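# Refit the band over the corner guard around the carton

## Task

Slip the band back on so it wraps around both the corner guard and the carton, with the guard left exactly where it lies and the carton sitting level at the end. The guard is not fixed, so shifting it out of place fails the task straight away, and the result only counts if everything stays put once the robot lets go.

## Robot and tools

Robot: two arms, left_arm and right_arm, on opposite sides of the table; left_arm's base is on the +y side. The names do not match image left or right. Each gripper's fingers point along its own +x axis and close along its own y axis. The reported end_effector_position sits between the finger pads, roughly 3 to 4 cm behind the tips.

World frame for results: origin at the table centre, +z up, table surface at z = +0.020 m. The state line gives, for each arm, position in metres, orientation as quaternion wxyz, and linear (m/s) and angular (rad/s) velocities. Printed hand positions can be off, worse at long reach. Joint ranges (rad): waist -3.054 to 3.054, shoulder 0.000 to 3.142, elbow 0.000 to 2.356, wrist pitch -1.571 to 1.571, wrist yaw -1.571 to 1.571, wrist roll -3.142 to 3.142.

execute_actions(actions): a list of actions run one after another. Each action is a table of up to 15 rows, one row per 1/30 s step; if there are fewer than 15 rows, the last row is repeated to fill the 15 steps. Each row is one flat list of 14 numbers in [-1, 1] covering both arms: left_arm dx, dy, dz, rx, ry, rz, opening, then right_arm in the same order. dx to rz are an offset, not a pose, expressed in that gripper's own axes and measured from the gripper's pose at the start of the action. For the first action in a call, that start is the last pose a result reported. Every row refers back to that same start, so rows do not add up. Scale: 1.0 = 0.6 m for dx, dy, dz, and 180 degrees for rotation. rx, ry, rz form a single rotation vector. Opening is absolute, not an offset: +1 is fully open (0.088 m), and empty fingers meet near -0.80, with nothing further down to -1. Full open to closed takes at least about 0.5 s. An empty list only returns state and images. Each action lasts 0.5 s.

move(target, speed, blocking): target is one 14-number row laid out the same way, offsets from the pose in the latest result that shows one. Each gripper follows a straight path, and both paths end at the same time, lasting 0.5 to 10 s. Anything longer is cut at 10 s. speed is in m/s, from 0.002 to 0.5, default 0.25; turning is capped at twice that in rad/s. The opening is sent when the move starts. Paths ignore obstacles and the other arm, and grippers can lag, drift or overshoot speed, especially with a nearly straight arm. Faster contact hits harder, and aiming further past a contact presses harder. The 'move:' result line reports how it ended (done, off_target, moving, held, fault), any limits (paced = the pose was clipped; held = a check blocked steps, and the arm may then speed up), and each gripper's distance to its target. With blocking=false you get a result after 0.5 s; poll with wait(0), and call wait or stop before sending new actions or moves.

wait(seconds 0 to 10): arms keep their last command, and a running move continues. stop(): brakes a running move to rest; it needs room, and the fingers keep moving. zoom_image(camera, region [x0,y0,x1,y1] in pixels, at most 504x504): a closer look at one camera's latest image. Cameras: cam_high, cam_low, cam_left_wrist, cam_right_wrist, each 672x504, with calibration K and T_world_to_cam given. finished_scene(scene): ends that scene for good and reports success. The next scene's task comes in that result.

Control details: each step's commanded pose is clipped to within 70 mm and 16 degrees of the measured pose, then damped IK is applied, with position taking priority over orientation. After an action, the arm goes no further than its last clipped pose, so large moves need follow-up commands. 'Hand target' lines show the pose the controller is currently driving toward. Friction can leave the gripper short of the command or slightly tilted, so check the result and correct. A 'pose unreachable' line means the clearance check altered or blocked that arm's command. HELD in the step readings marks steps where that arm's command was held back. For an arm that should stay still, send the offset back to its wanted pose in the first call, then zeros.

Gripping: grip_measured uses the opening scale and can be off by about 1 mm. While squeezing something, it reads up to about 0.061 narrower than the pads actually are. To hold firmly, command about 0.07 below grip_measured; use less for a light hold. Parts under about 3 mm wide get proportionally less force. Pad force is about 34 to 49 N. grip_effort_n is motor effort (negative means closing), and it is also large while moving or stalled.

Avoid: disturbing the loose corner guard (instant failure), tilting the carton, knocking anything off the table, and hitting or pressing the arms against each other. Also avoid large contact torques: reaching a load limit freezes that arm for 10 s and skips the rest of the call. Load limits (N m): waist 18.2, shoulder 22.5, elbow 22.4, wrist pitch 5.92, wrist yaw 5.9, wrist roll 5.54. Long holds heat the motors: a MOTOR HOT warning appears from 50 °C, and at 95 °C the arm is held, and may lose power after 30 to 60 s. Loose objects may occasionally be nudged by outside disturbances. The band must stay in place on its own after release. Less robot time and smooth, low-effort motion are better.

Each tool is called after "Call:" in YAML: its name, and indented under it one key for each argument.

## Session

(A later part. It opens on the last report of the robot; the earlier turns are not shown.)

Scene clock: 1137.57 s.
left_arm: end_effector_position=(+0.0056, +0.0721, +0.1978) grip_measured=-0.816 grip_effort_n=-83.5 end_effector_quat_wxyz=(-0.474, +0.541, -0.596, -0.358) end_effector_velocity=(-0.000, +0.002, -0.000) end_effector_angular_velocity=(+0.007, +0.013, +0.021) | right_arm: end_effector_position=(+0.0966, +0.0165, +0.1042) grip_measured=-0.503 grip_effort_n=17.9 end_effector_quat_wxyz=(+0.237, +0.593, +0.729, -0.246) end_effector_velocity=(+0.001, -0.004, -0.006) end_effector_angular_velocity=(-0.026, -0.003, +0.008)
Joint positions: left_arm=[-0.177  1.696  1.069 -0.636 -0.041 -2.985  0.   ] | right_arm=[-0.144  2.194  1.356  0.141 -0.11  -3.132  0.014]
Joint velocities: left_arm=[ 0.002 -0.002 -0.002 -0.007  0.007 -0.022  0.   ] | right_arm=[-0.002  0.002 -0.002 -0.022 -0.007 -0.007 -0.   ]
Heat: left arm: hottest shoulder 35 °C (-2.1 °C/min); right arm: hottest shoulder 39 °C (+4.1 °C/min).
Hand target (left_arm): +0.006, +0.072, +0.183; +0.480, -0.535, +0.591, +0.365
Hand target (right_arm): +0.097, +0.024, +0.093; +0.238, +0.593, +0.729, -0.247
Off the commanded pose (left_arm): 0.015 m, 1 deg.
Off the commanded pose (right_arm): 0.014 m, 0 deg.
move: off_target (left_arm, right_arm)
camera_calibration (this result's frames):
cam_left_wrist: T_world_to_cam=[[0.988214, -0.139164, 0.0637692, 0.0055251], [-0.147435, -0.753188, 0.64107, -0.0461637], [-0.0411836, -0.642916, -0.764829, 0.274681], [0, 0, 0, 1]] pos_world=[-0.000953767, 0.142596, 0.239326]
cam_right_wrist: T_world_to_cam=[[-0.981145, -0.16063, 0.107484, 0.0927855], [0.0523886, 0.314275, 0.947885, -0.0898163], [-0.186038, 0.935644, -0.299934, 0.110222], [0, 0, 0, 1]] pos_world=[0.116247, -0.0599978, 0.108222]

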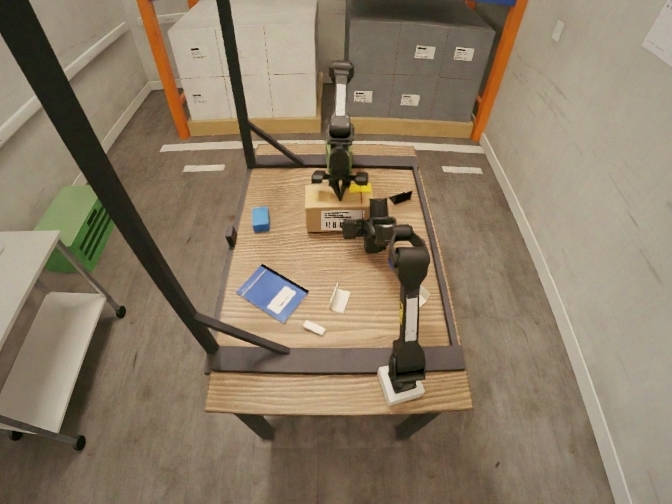

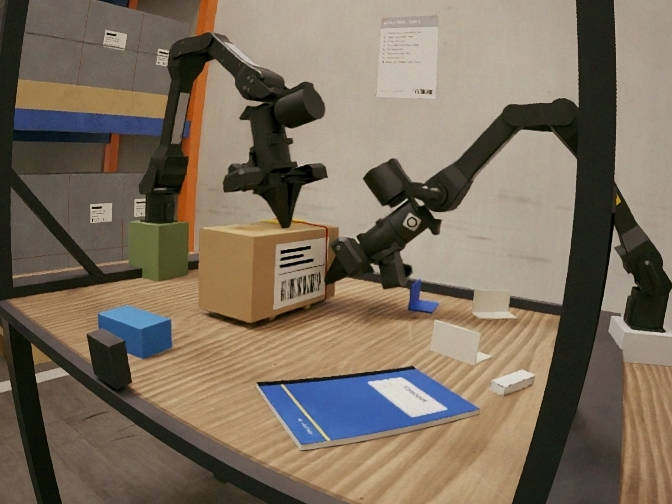

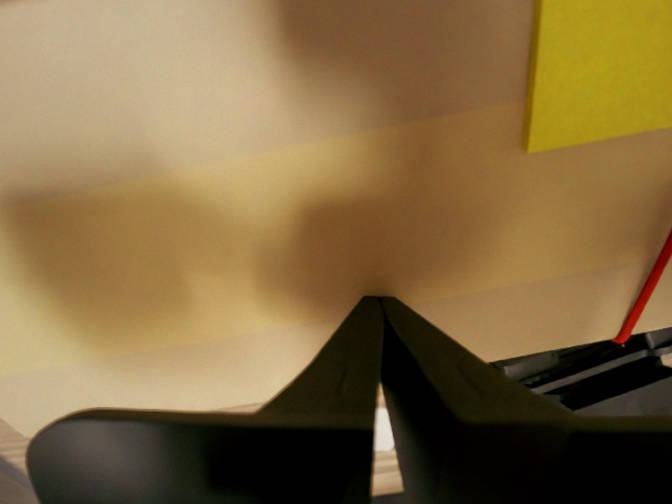

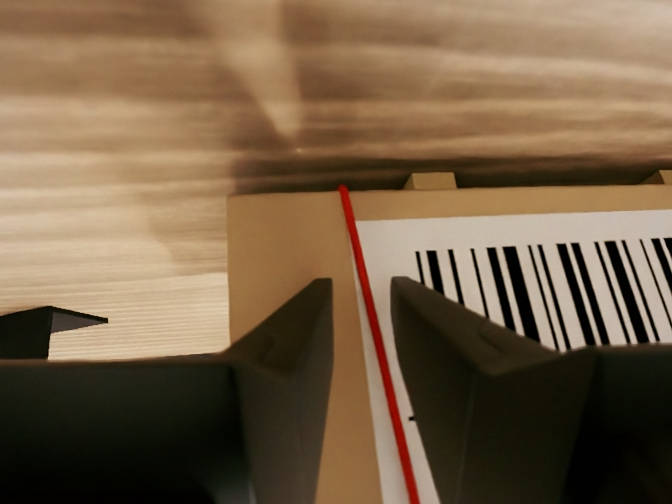

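Call:
move:
  target: [0.02,0.002,0.004,0,0,0,-0.86, 0.026,0,0.039,0,0,0,-0.5]
  speed: 0.02

Call:
zoom_image:
  camera: "cam_low"
  region: [300,230,400,310]

Scene clock: 1144.37 s.
left_arm: end_effector_position=(+0.0056, +0.0708, +0.1983) grip_measured=-0.816 grip_effort_n=-83.5 end_effector_quat_wxyz=(-0.469, +0.545, -0.599, -0.353) end_effector_velocity=(+0.000, +0.005, -0.001) end_effector_angular_velocity=(+0.022, -0.005, +0.007) | right_arm: end_effector_position=(+0.0966, +0.0151, +0.1021) grip_measured=-0.503 grip_effort_n=17.9 end_effector_quat_wxyz=(+0.224, +0.597, +0.735, -0.233) end_effector_velocity=(-0.002, -0.003, -0.003) end_effector_angular_velocity=(-0.011, -0.002, +0.013)
Joint positions: left_arm=[-0.177  1.688  1.056 -0.612 -0.041 -2.985  0.   ] | right_arm=[-0.144  2.192  1.311  0.225 -0.111 -3.132  0.014]
Joint velocities: left_arm=[-0.002 -0.002 -0.002 -0.022 -0.007 -0.007  0.   ] | right_arm=[ 0.002 -0.002 -0.007 -0.007 -0.007 -0.007 -0.   ]
Heat: left arm: hottest shoulder 35 °C (-2.0 °C/min); right arm: hottest shoulder 39 °C (+4.0 °C/min).
Hand target (left_arm): +0.005, +0.071, +0.186; +0.474, -0.540, +0.595, +0.358
Hand target (right_arm): +0.095, +0.011, +0.077; +0.238, +0.592, +0.729, -0.246
Off the commanded pose (left_arm): 0.013 m, 1 deg.
Off the commanded pose (right_arm): 0.026 m, 2 deg.
move: off_target (left_arm, right_arm)
camera_calibration (this result's frames):
cam_left_wrist: T_world_to_cam=[[0.988242, -0.137927, 0.0659823, 0.00481353], [-0.147154, -0.740827, 0.655378, -0.0511908], [-0.0415129, -0.657382, -0.752413, 0.272781], [0, 0, 0, 1]] pos_world=[-0.000965917, 0.142062, 0.238476]
cam_right_wrist: T_world_to_cam=[[-0.980657, -0.165077, 0.105176, 0.0931349], [0.0562436, 0.277026, 0.959215, -0.0883087], [-0.187481, 0.946576, -0.262383, 0.106969], [0, 0, 0, 1]] pos_world=[0.116355, -0.061416, 0.102978]

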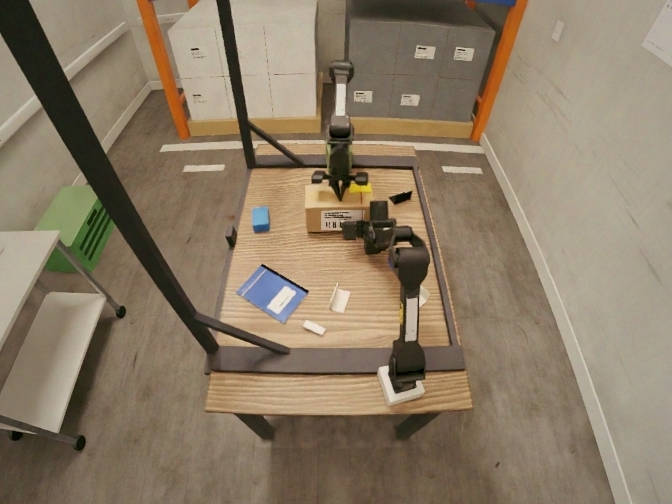

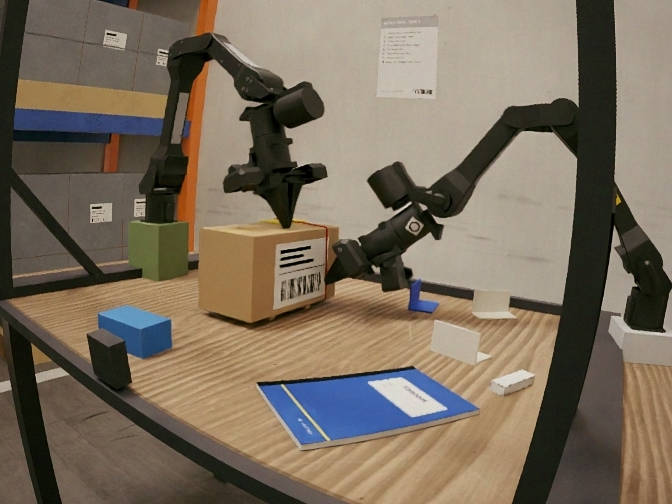

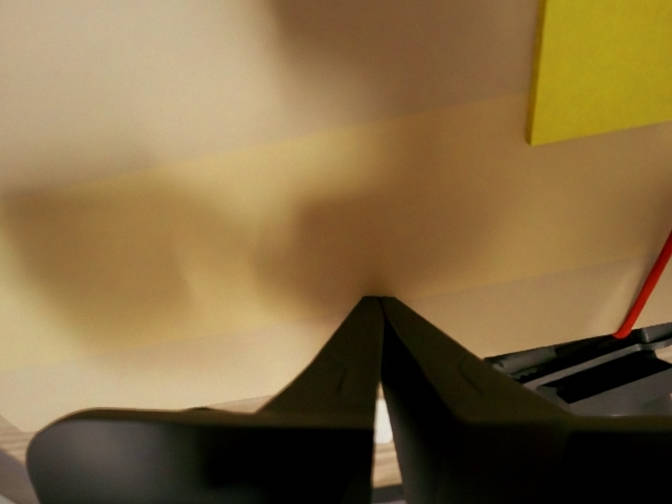

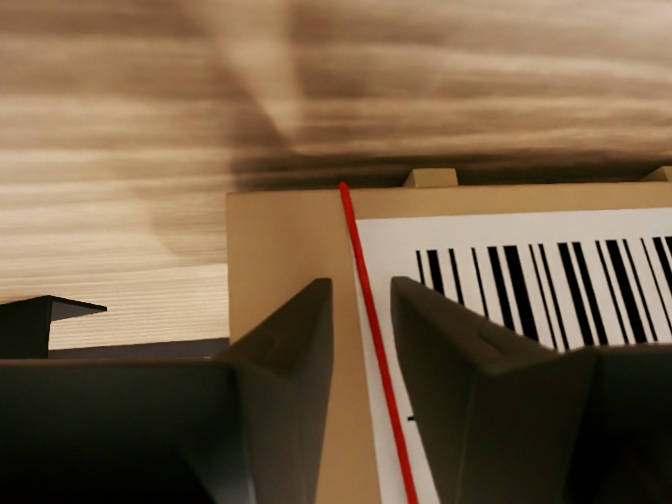

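Region (300, 230, 400, 310) of cam_low's 672x504 image, scaled by 5.040, with more detail than that image has; it fills the top 403 rows of this view, and the rest is white.

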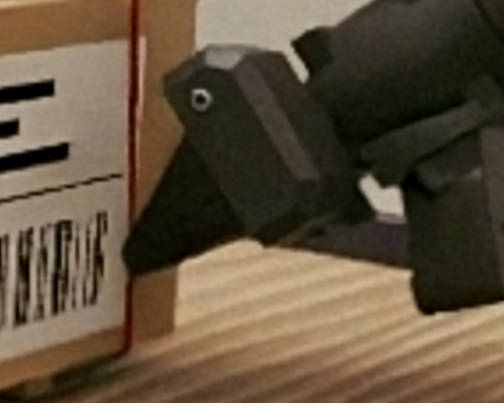

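Call:
move:
  target: [0.025,0,0,0,-0.008,0,-0.86, 0.024,-0.0325,-0.007,0,0,0,-0.5]
  speed: 0.01

Call:
zoom_image:
  camera: "cam_low"
  region: [280,230,380,310]

Scene clock: 1152.67 s.
left_arm: end_effector_position=(+0.0056, +0.0694, +0.1982) grip_measured=-0.816 grip_effort_n=-83.5 end_effector_quat_wxyz=(-0.469, +0.545, -0.599, -0.353) end_effector_velocity=(+0.000, +0.007, -0.003) end_effector_angular_velocity=(+0.026, -0.005, +0.007) | right_arm: end_effector_position=(+0.0944, +0.0162, +0.1043) grip_measured=-0.502 grip_effort_n=15.1 end_effector_quat_wxyz=(+0.227, +0.612, +0.719, -0.237) end_effector_velocity=(-0.002, -0.002, -0.001) end_effector_angular_velocity=(-0.008, +0.007, +0.019)
Joint positions: left_arm=[-0.177  1.693  1.062 -0.613 -0.041 -2.985  0.   ] | right_arm=[-0.125  2.19   1.327  0.197 -0.055 -3.105  0.014]
Joint velocities: left_arm=[-0.002 -0.002 -0.007 -0.022 -0.007 -0.007  0.   ] | right_arm=[-0.002 -0.002 -0.002 -0.007 -0.022 -0.007  0.   ]
Heat: left arm: hottest shoulder 34 °C (-3.0 °C/min); right arm: hottest shoulder 39 °C (+4.0 °C/min).
Hand target (left_arm): +0.006, +0.067, +0.184; +0.476, -0.540, +0.593, +0.360
Hand target (right_arm): +0.075, +0.023, +0.099; +0.224, +0.597, +0.735, -0.233
Off the commanded pose (left_arm): 0.015 m, 1 deg.
Off the commanded pose (right_arm): 0.023 m, 3 deg.
move: off_target (left_arm, right_arm)
camera_calibration (this result's frames):
cam_left_wrist: T_world_to_cam=[[0.988235, -0.13783, 0.0662963, 0.00453805], [-0.147305, -0.74109, 0.655048, -0.0520403], [-0.041154, -0.657106, -0.752674, 0.271842], [0, 0, 0, 1]] pos_world=[-0.000963074, 0.140688, 0.238396]
cam_right_wrist: T_world_to_cam=[[-0.988027, -0.123085, 0.0930252, 0.0921551], [0.0547616, 0.283915, 0.957284, -0.0904488], [-0.144238, 0.950917, -0.273776, 0.103131], [0, 0, 0, 1]] pos_world=[0.11088, -0.0610462, 0.106247]

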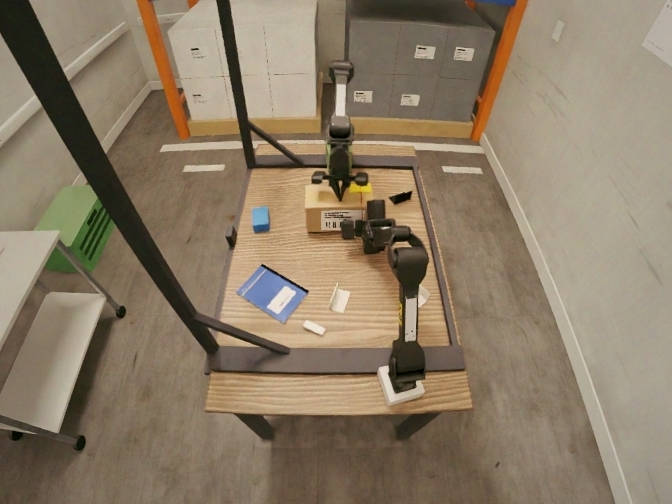

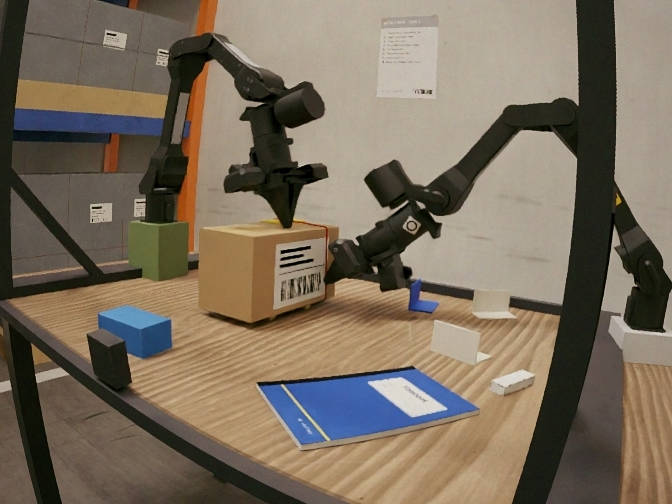

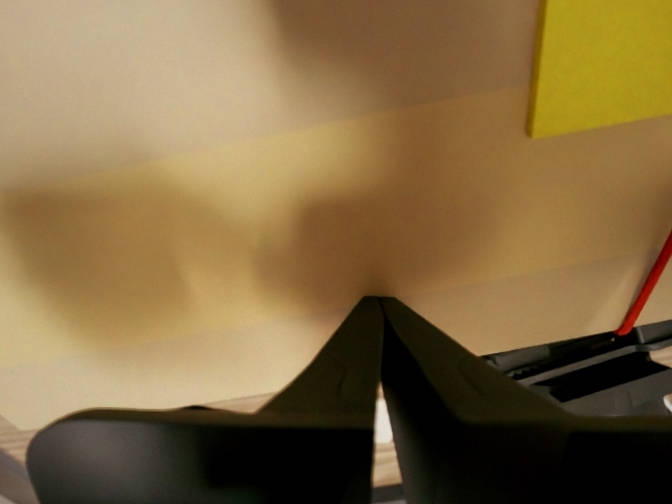

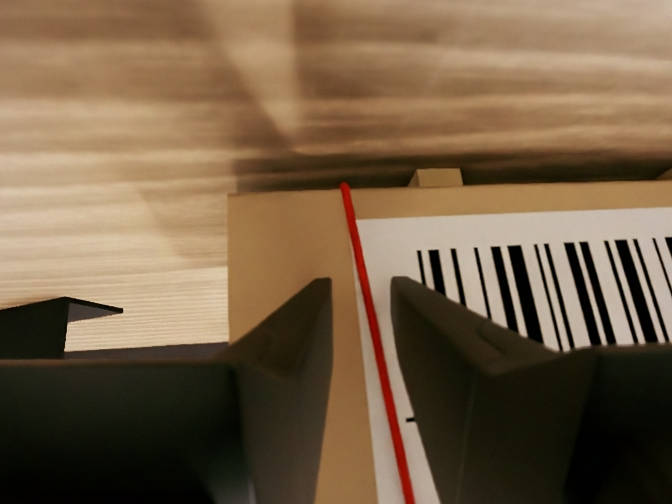

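Region (280, 230, 380, 310) of cam_low's 672x504 image, scaled by 5.040, with more detail than that image has; it fills the top 403 rows of this view, and the rest is white.

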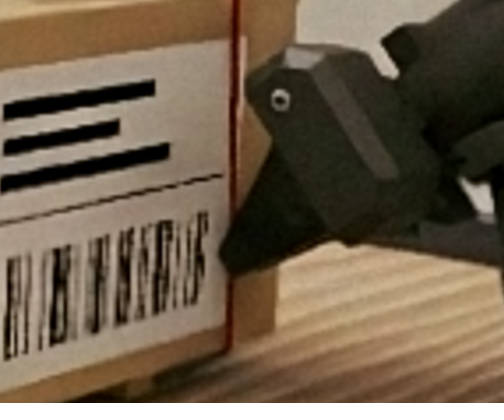

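Call:
execute_actions:
  actions: []

Scene clock: 1162.67 s.
left_arm: end_effector_position=(+0.0056, +0.0694, +0.1982) grip_measured=-0.816 grip_effort_n=-83.5 end_effector_quat_wxyz=(-0.469, +0.545, -0.599, -0.353) end_effector_velocity=(+0.004, +0.002, -0.000) end_effector_angular_velocity=(+0.006, -0.014, +0.030) | right_arm: end_effector_position=(+0.0944, +0.0162, +0.1043) grip_measured=-0.502 grip_effort_n=15.1 end_effector_quat_wxyz=(+0.227, +0.612, +0.719, -0.237) end_effector_velocity=(+0.005, -0.003, -0.003) end_effector_angular_velocity=(-0.018, -0.024, +0.000)
Joint positions: left_arm=[-0.177  1.693  1.062 -0.613 -0.041 -2.985  0.   ] | right_arm=[-0.125  2.19   1.327  0.197 -0.055 -3.104  0.014]
Joint velocities: left_arm=[ 0.002 -0.002 -0.002 -0.007 -0.022 -0.022  0.   ] | right_arm=[-0.007 -0.002 -0.002 -0.022  0.007 -0.022 -0.   ]
Heat: left arm: hottest shoulder 34 °C (-3.0 °C/min); right arm: hottest wrist pitch 41 °C (+5.0 °C/min).
Hand target (left_arm): +0.006, +0.067, +0.184; +0.476, -0.541, +0.593, +0.360
Hand target (right_arm): +0.075, +0.023, +0.099; +0.224, +0.597, +0.735, -0.233
Off the commanded pose (left_arm): 0.015 m, 1 deg.
Off the commanded pose (right_arm): 0.023 m, 3 deg.
camera_calibration (this result's frames):
cam_left_wrist: T_world_to_cam=[[0.988235, -0.13783, 0.0662963, 0.00453805], [-0.147305, -0.74109, 0.655048, -0.0520403], [-0.041154, -0.657106, -0.752674, 0.271842], [0, 0, 0, 1]] pos_world=[-0.000963074, 0.140688, 0.238396]
cam_right_wrist: T_world_to_cam=[[-0.988028, -0.122847, 0.0933235, 0.0921203], [0.0551107, 0.283956, 0.957252, -0.0904791], [-0.144095, 0.950935, -0.273786, 0.103118], [0, 0, 0, 1]] pos_world=[0.110863, -0.06105, 0.106247]

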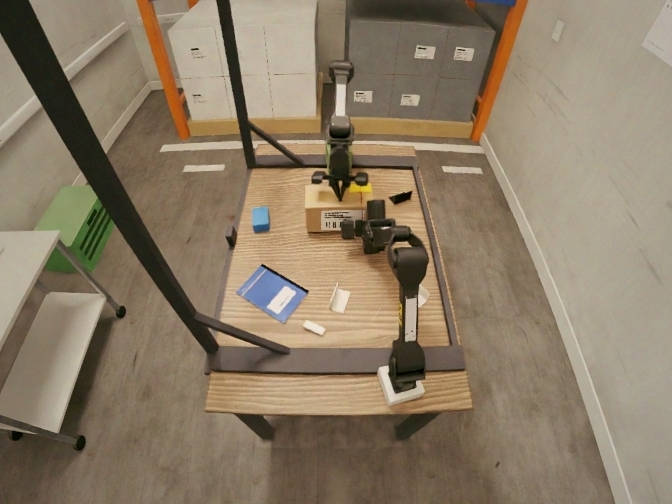

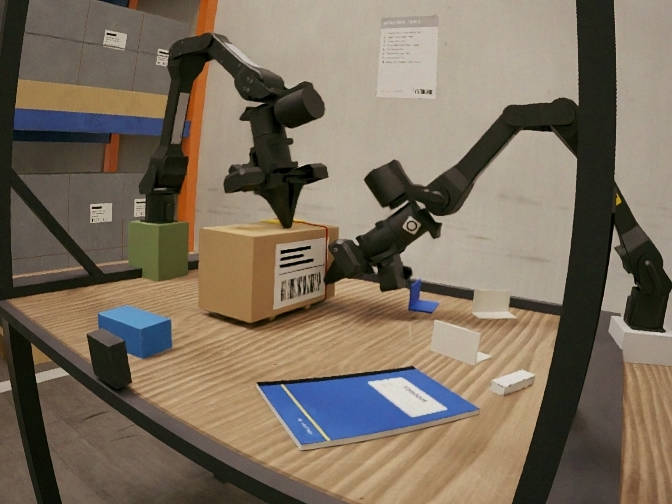

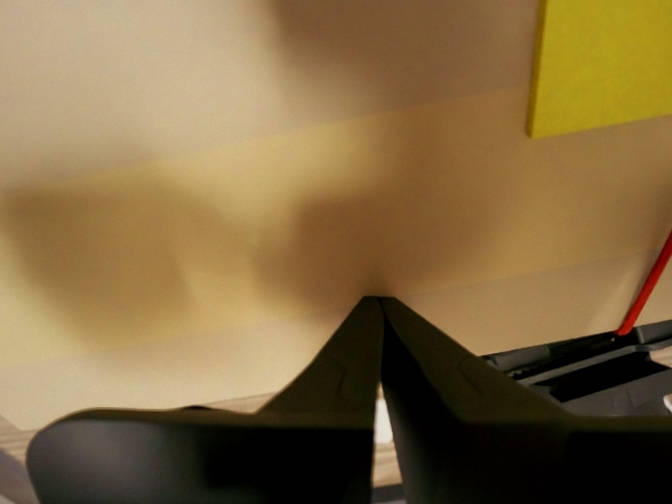

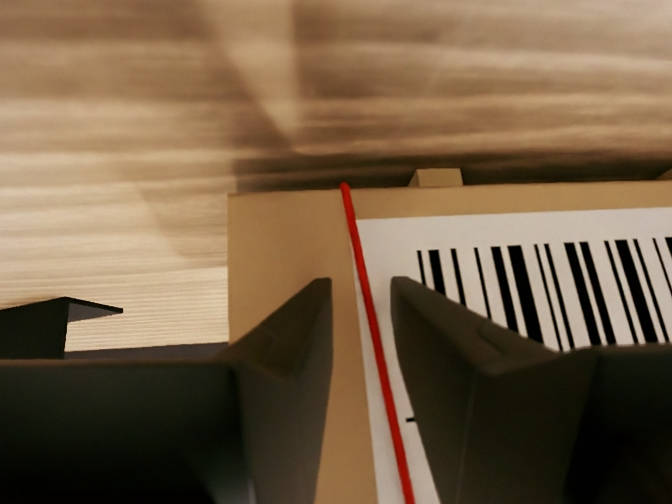

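Call:
move:
  target: [0.025,0,0,0,-0.008,0,-0.86,0.0202,-0.0468,-0.0032,0,0,0,-0.5]
  speed: 0.012

Scene clock: 1172.87 s.
left_arm: end_effector_position=(+0.0056, +0.0685, +0.1982) grip_measured=-0.816 grip_effort_n=-83.5 end_effector_quat_wxyz=(-0.469, +0.545, -0.599, -0.353) end_effector_velocity=(+0.000, -0.001, +0.001) end_effector_angular_velocity=(-0.008, -0.004, +0.007) | right_arm: end_effector_position=(+0.0915, +0.0162, +0.1052) grip_measured=-0.502 grip_effort_n=12.3 end_effector_quat_wxyz=(+0.229, +0.635, +0.697, -0.240) end_effector_velocity=(+0.003, -0.003, -0.006) end_effector_angular_velocity=(-0.027, -0.003, -0.013)
Joint positions: left_arm=[-0.177  1.697  1.067 -0.615 -0.041 -2.985  0.   ] | right_arm=[-0.097  2.189  1.337  0.177  0.026 -3.066  0.014]
Joint velocities: left_arm=[-0.002 -0.002 -0.002  0.007 -0.007 -0.007  0.   ] | right_arm=[-0.002  0.002 -0.002 -0.022  0.007  0.007 -0.   ]
Heat: left arm: hottest wrist pitch 35 °C (-1.0 °C/min); right arm: hottest wrist pitch 44 °C (+7.1 °C/min).
Hand target (left_arm): +0.006, +0.065, +0.184; +0.476, -0.540, +0.593, +0.360
Hand target (right_arm): +0.065, +0.021, +0.101; +0.227, +0.612, +0.719, -0.237
Off the commanded pose (left_arm): 0.015 m, 1 deg.
Off the commanded pose (right_arm): 0.028 m, 4 deg.
move: off_target (left_arm, right_arm)
camera_calibration (this result's frames):
cam_left_wrist: T_world_to_cam=[[0.988233, -0.137906, 0.0661643, 0.00445396], [-0.147322, -0.741839, 0.654195, -0.0525765], [-0.0411344, -0.656245, -0.753426, 0.271329], [0, 0, 0, 1]] pos_world=[-0.000986257, 0.139669, 0.238527]
cam_right_wrist: T_world_to_cam=[[-0.99538, -0.0626441, 0.0727649, 0.0910298], [0.0518607, 0.287018, 0.95652, -0.090825], [-0.0808052, 0.955875, -0.282443, 0.0979644], [0, 0, 0, 1]] pos_world=[0.103235, -0.0618707, 0.107922]

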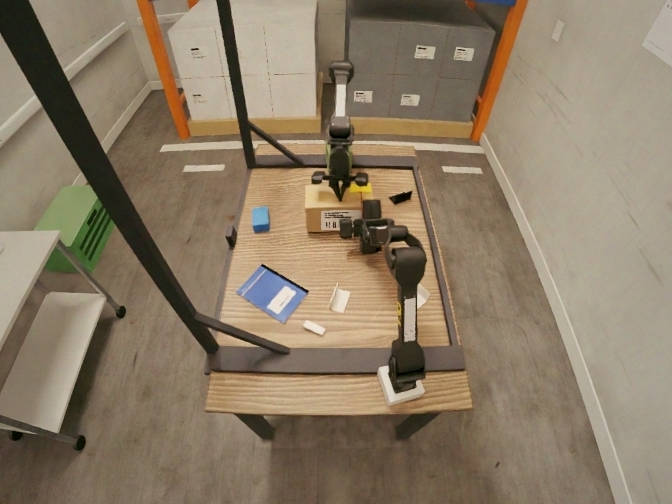

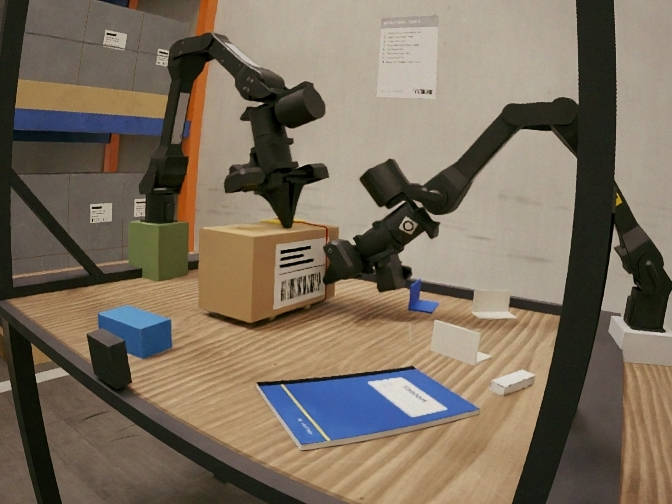

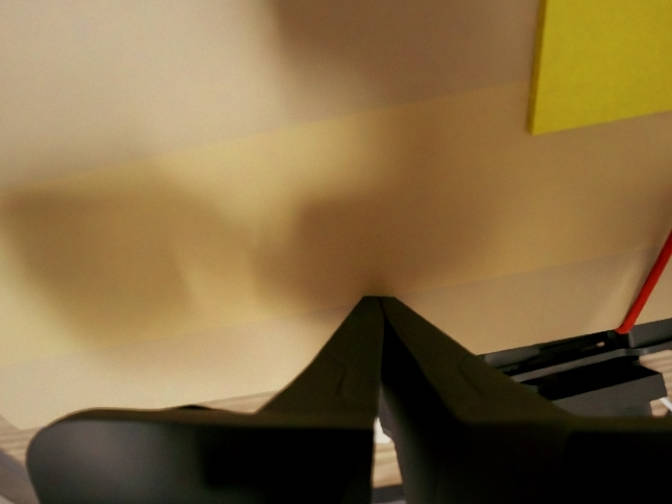

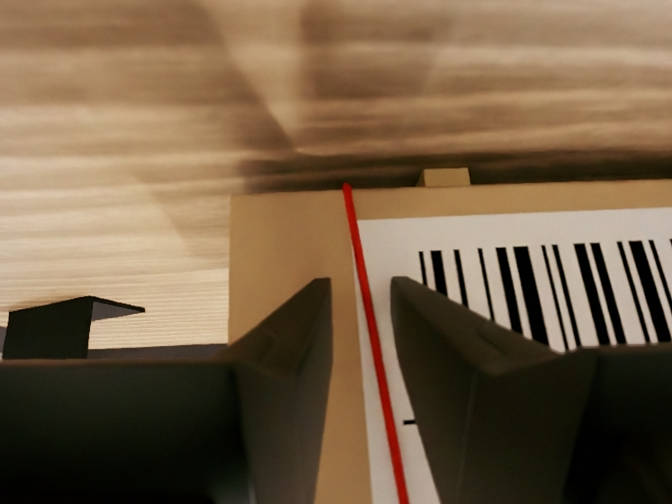

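Call:
move:
  target: [0.025,0,0,0,-0.008,0,-0.86,0.006,-0.0465,0.002,-0.028,-0.002,-0.035,-0.5]
  speed: 0.012

Scene clock: 1186.83 s.
left_arm: end_effector_position=(+0.0056, +0.0666, +0.1983) grip_measured=-0.816 grip_effort_n=-83.5 end_effector_quat_wxyz=(-0.469, +0.545, -0.599, -0.353) end_effector_velocity=(+0.002, +0.002, -0.000) end_effector_angular_velocity=(+0.007, -0.019, +0.012) | right_arm: end_effector_position=(+0.0690, +0.0122, +0.1050) grip_measured=-0.502 grip_effort_n=12.3 end_effector_quat_wxyz=(+0.246, +0.590, +0.735, -0.226) end_effector_velocity=(+0.001, -0.003, -0.005) end_effector_angular_velocity=(-0.016, -0.004, +0.008)
Joint positions: left_arm=[-0.177  1.703  1.074 -0.615 -0.042 -2.985  0.   ] | right_arm=[-0.078  2.189  1.34   0.169 -0.056 -3.132  0.014]
Joint velocities: left_arm=[-0.002 -0.002 -0.002 -0.007 -0.022 -0.007  0.   ] | right_arm=[-0.002  0.002 -0.007 -0.007 -0.007 -0.007  0.   ]
Heat: left arm: hottest wrist pitch 35 °C (-1.0 °C/min); right arm: hottest wrist pitch 44 °C (+6.1 °C/min).
Hand target (left_arm): +0.006, +0.065, +0.184; +0.477, -0.540, +0.593, +0.360
Hand target (right_arm): +0.064, +0.016, +0.103; +0.246, +0.585, +0.740, -0.224
Off the commanded pose (left_arm): 0.015 m, 1 deg.
Off the commanded pose (right_arm): 0.007 m, 1 deg.
joint sent to its limit (right arm) — the command would take joint 6 (wrist roll) past its lower limit, so that joint was sent only as far as its limit.
move: off_target (left_arm)
camera_calibration (this result's frames):
cam_left_wrist: T_world_to_cam=[[0.988227, -0.137734, 0.0666104, 0.00407453], [-0.147457, -0.741352, 0.654716, -0.0541679], [-0.0407951, -0.65683, -0.752934, 0.270132], [0, 0, 0, 1]] pos_world=[-0.000993908, 0.137835, 0.238585]
cam_right_wrist: T_world_to_cam=[[-0.979999, -0.185288, 0.0726026, 0.068888], [0.0149382, 0.295307, 0.955286, -0.0856882], [-0.198443, 0.937263, -0.286632, 0.108741], [0, 0, 0, 1]] pos_world=[0.0903691, -0.0638505, 0.108024]

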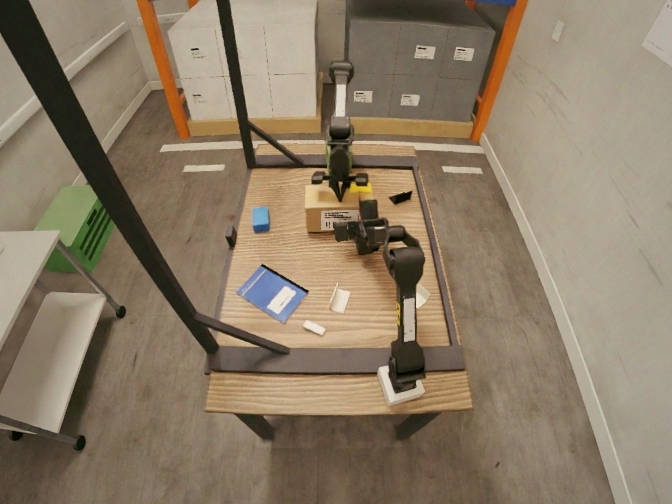

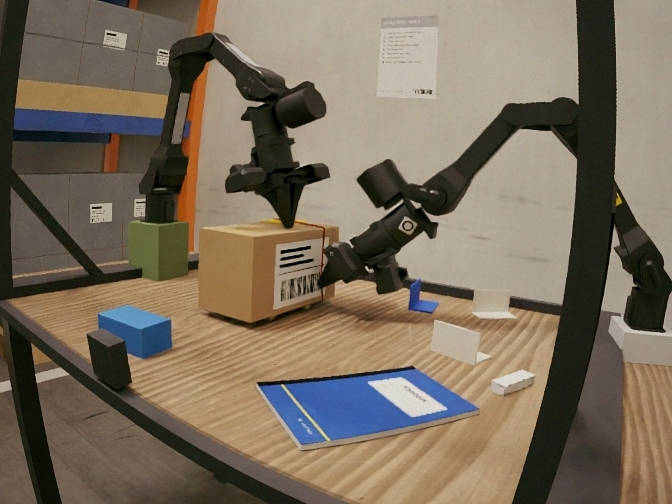

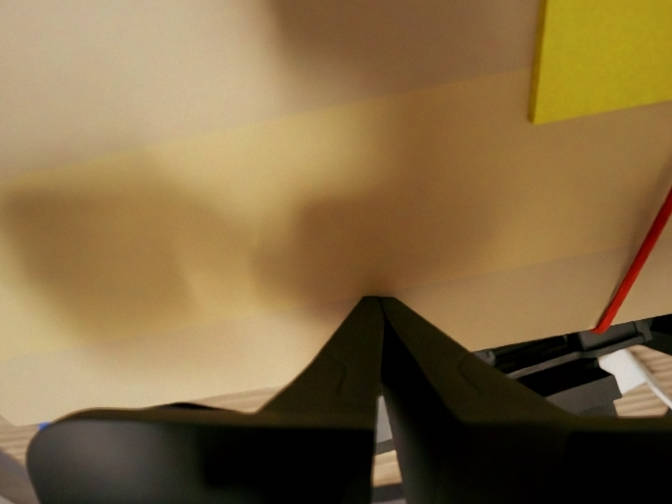

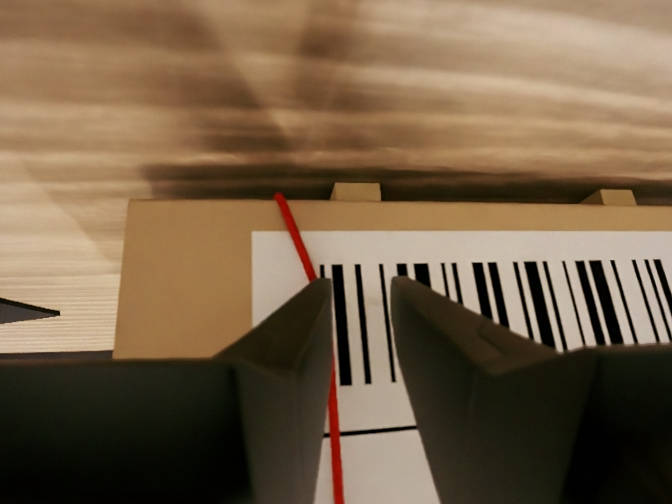

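Call:
move:
  target: [0.025,0,0,0,-0.008,0,-0.86,-0.04,0,0.03,0,0,0,-0.5]
  speed: 0.03

Call:
move:
  target: [0.025,0,0,0,-0.008,0,-0.86,-0.23,0.0,0.07,0,0,0,-0.5]
  speed: 0.15

Scene clock: 1193.43 s.
left_arm: end_effector_position=(+0.0057, +0.0645, +0.1985) grip_measured=-0.816 grip_effort_n=-83.5 end_effector_quat_wxyz=(-0.469, +0.546, -0.599, -0.352) end_effector_velocity=(+0.002, +0.002, -0.000) end_effector_angular_velocity=(+0.007, -0.005, +0.012) | right_arm: end_effector_position=(+0.0735, -0.0147, +0.1013) grip_measured=-0.502 grip_effort_n=12.3 end_effector_quat_wxyz=(+0.248, +0.590, +0.734, -0.229) end_effector_velocity=(+0.003, -0.002, -0.000) end_effector_angular_velocity=(-0.005, -0.011, -0.003)
Joint positions: left_arm=[-0.177  1.71   1.082 -0.615 -0.042 -2.985  0.   ] | right_arm=[-0.078  2.115  1.2    0.226 -0.056 -3.132  0.014]
Joint velocities: left_arm=[ 0.002 -0.002 -0.002 -0.007 -0.007 -0.007  0.   ] | right_arm=[-0.002 -0.007 -0.007 -0.007  0.007 -0.007 -0.   ]
Heat: left arm: hottest wrist pitch 36 °C (+1.0 °C/min); right arm: hottest wrist pitch 43 °C (+4.0 °C/min).
Hand target (left_arm): +0.006, +0.063, +0.184; +0.477, -0.541, +0.593, +0.360
Hand target (right_arm): +0.075, -0.017, +0.106; +0.245, +0.590, +0.735, -0.226
Off the commanded pose (left_arm): 0.015 m, 2 deg.
Off the commanded pose (right_arm): 0.006 m, 0 deg.
move: off_target (left_arm)
camera_calibration (this result's frames):
cam_left_wrist: T_world_to_cam=[[0.988214, -0.137388, 0.067502, 0.00350775], [-0.147725, -0.740378, 0.655757, -0.0560947], [-0.0401165, -0.658001, -0.751948, 0.268728], [0, 0, 0, 1]] pos_world=[-0.000972591, 0.135774, 0.238617]
cam_right_wrist: T_world_to_cam=[[-0.98009, -0.184741, 0.0727672, 0.0685575], [0.0137429, 0.302488, 0.953054, -0.0738518], [-0.198079, 0.935079, -0.293926, 0.134499], [0, 0, 0, 1]] pos_world=[0.0948489, -0.0907623, 0.104929]

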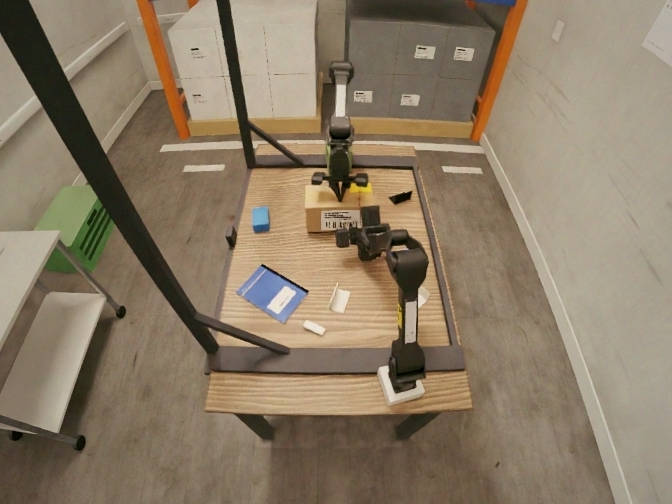

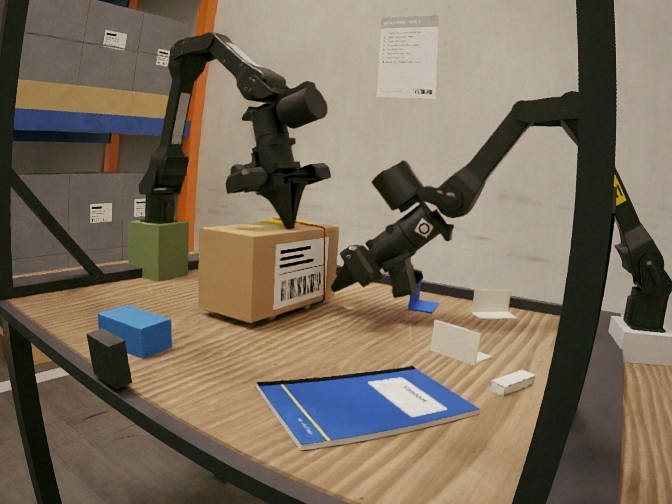

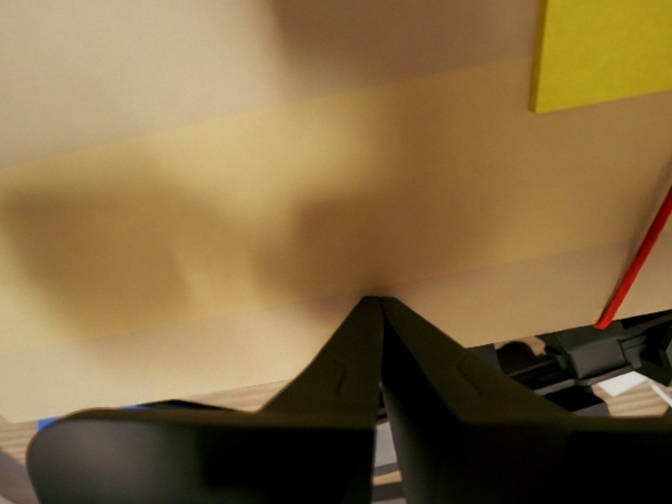

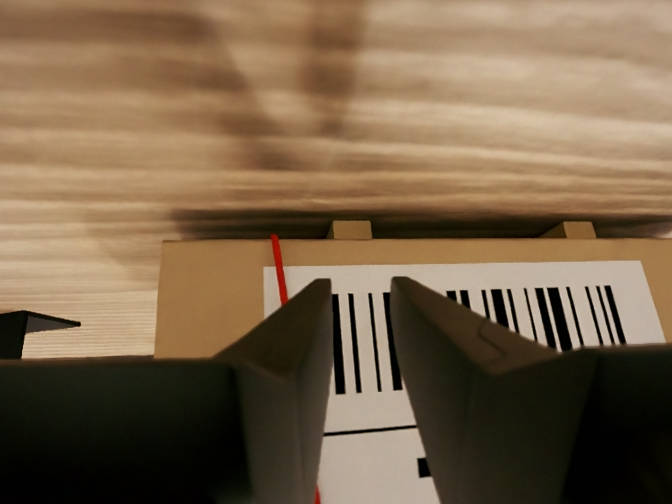

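Scene clock: 1194.93 s.
left_arm: end_effector_position=(+0.0057, +0.0633, +0.1985) grip_measured=-0.816 grip_effort_n=-83.5 end_effector_quat_wxyz=(-0.469, +0.545, -0.598, -0.352) end_effector_velocity=(+0.002, +0.001, -0.003) end_effector_angular_velocity=(+0.002, +0.000, +0.026) | right_arm: end_effector_position=(+0.1022, -0.1401, +0.1573) grip_measured=-0.502 grip_effort_n=12.3 end_effector_quat_wxyz=(+0.243, +0.594, +0.731, -0.232) end_effector_velocity=(+0.000, -0.002, +0.002) end_effector_angular_velocity=(+0.003, -0.001, +0.008)
Joint positions: left_arm=[-0.177  1.714  1.088 -0.617 -0.043 -2.985  0.   ] | right_arm=[-0.103  1.552  0.723  0.144 -0.068 -3.132  0.014]
Joint velocities: left_arm=[ 0.002  0.002 -0.007  0.007 -0.007 -0.022  0.   ] | right_arm=[-0.002 -0.012 -0.002 -0.007 -0.007 -0.007 -0.   ]
Heat: left arm: hottest wrist pitch 35 °C (+0.0 °C/min); right arm: hottest shoulder 42 °C (+3.0 °C/min).
Hand target (left_arm): +0.006, +0.060, +0.185; +0.476, -0.541, +0.593, +0.359
Hand target (right_arm): +0.104, -0.144, +0.157; +0.245, +0.593, +0.731, -0.233
Off the commanded pose (left_arm): 0.015 m, 1 deg.
Off the commanded pose (right_arm): 0.005 m, 1 deg.
joint sent to its limit (right arm) — the command would take joint 6 (wrist roll) past its lower limit, so that joint was sent only as far as its limit.
move: off_target (left_arm)
camera_calibration (this result's frames):
cam_left_wrist: T_world_to_cam=[[0.988206, -0.137318, 0.0677723, 0.00325798], [-0.147882, -0.740891, 0.655143, -0.0568149], [-0.0397511, -0.657438, -0.752459, 0.268072], [0, 0, 0, 1]] pos_world=[-0.00096532, 0.134595, 0.238714]
cam_right_wrist: T_world_to_cam=[[-0.982034, -0.170753, 0.0803317, 0.0704096], [0.0258301, 0.300059, 0.953571, -0.0914363], [-0.186929, 0.938514, -0.290258, 0.272623], [0, 0, 0, 1]] pos_world=[0.122468, -0.216401, 0.160666]

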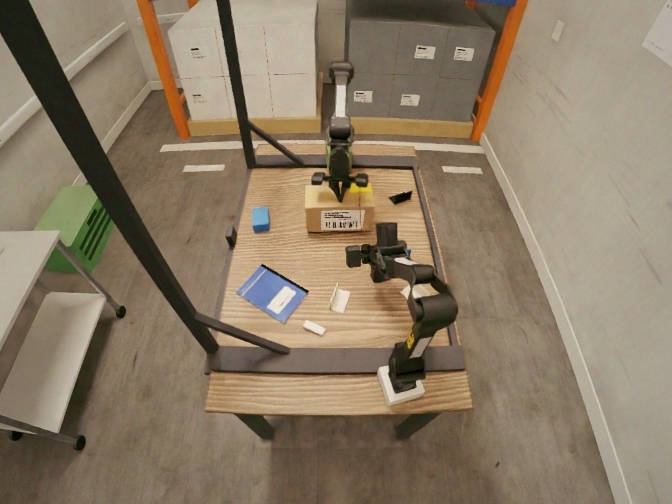

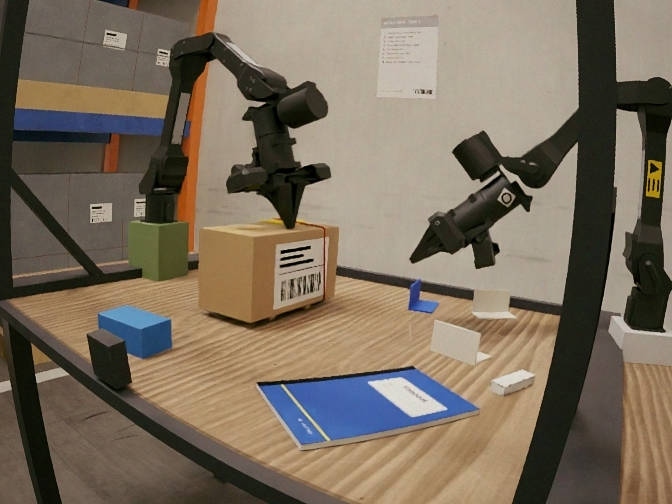

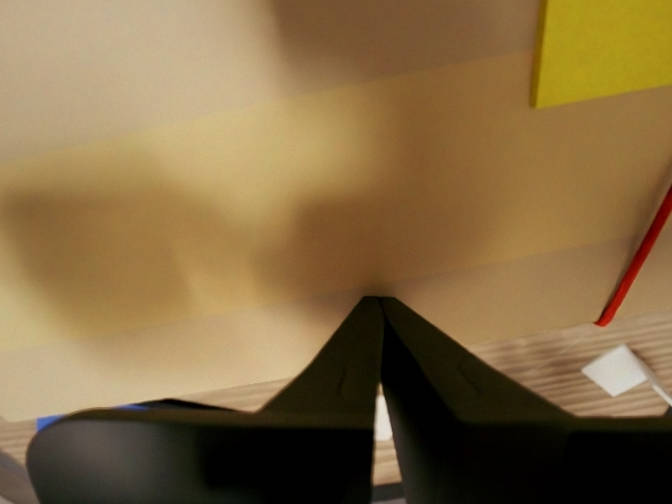

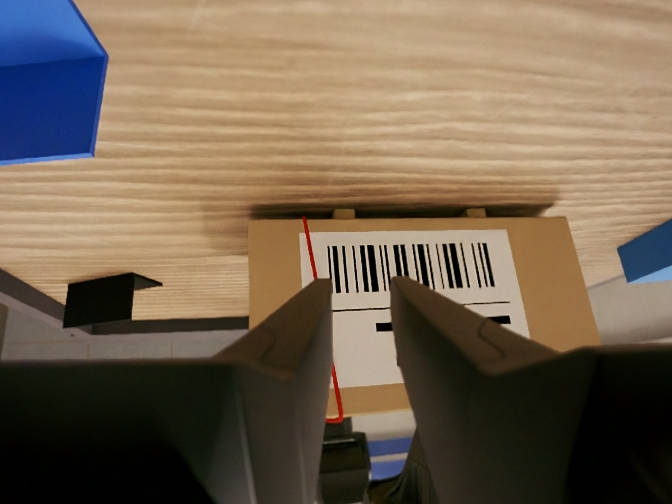

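Call:
move:
  target: [-0.09,0,0,0,0,0,-0.86,-0.08,0.08,-0.06,0,0,0,-0.5]
  speed: 0.1

Scene clock: 1201.67 s.
left_arm: end_effector_position=(+0.0040, +0.0820, +0.2436) grip_measured=-0.816 grip_effort_n=-83.5 end_effector_quat_wxyz=(-0.474, +0.540, -0.596, -0.357) end_effector_velocity=(-0.001, +0.002, -0.000) end_effector_angular_velocity=(+0.007, -0.009, -0.012) | right_arm: end_effector_position=(+0.1535, -0.1459, +0.2041) grip_measured=-0.502 grip_effort_n=12.3 end_effector_quat_wxyz=(+0.217, +0.620, +0.705, -0.266) end_effector_velocity=(-0.000, -0.007, -0.008) end_effector_angular_velocity=(-0.038, -0.011, +0.017)
Joint positions: left_arm=[-0.183  1.606  1.161 -0.816 -0.043 -2.988  0.   ] | right_arm=[-0.267  1.42   0.82  -0.1   -0.155 -3.132  0.014]
Joint velocities: left_arm=[-0.007 -0.002 -0.002 -0.007 -0.007  0.007  0.   ] | right_arm=[-0.002 -0.002 -0.007 -0.037 -0.007 -0.022  0.   ]
Heat: left arm: hottest wrist pitch 36 °C (+1.0 °C/min); right arm: hottest shoulder 42 °C (+3.0 °C/min).
Hand target (left_arm): +0.003, +0.081, +0.250; +0.469, -0.545, +0.598, +0.353
Hand target (right_arm): +0.154, -0.144, +0.213; +0.211, +0.622, +0.708, -0.259
Off the commanded pose (left_arm): 0.006 m, 1 deg.
Off the commanded pose (right_arm): 0.009 m, 7 deg.
joint sent to its limit (right arm) — the command would take joint 6 (wrist roll) past its lower limit, so that joint was sent only as far as its limit.
move: off_target (right_arm)
camera_calibration (this result's frames):
cam_left_wrist: T_world_to_cam=[[0.987733, -0.142003, 0.0649545, 0.00548811], [-0.150297, -0.751678, 0.642177, -0.0687128], [-0.0423664, -0.644062, -0.763799, 0.315907], [0, 0, 0, 1]] pos_world=[-0.00236424, 0.152593, 0.285059]
cam_right_wrist: T_world_to_cam=[[-0.988017, -0.0723276, 0.136351, 0.119883], [0.107545, 0.31106, 0.944286, -0.144654], [-0.110711, 0.947634, -0.299554, 0.292782], [0, 0, 0, 1]] pos_world=[0.166417, -0.223783, 0.207953]

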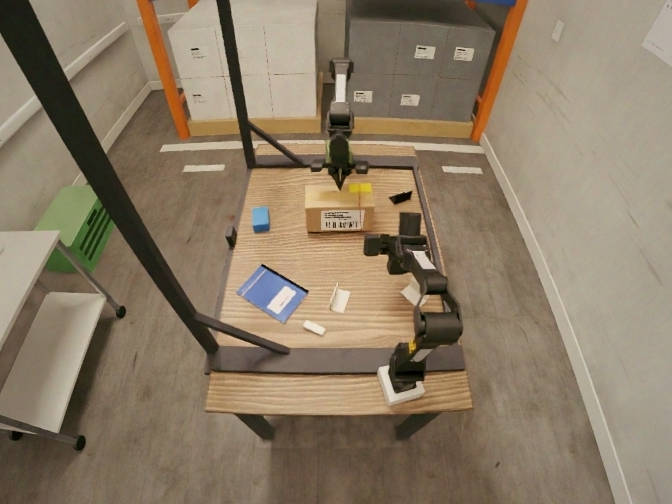

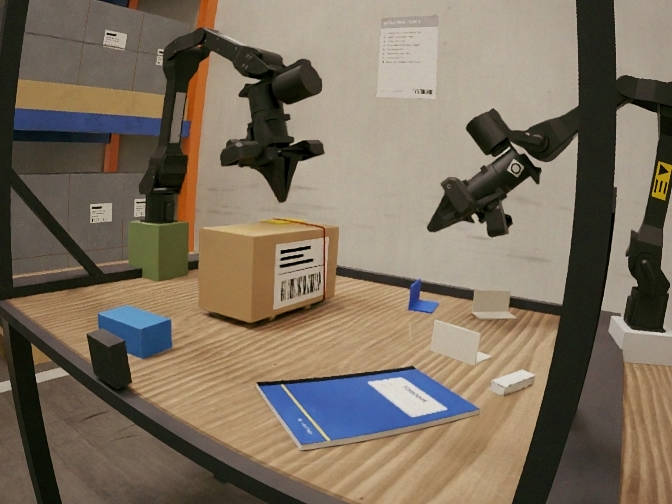

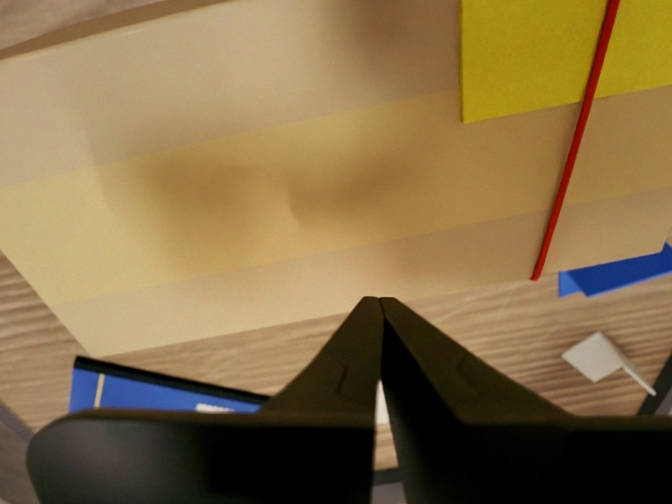

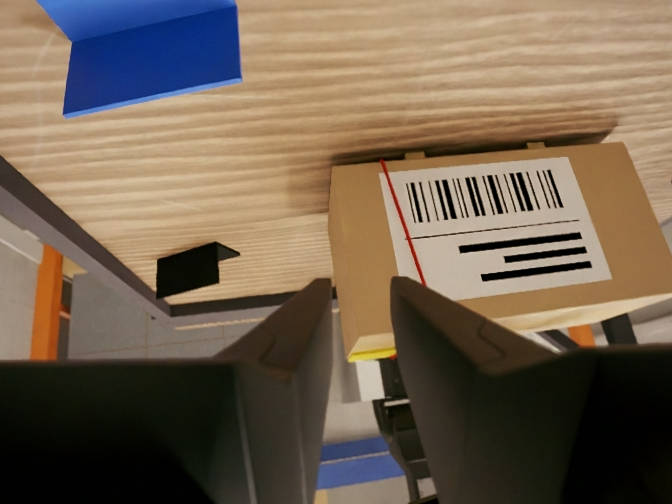

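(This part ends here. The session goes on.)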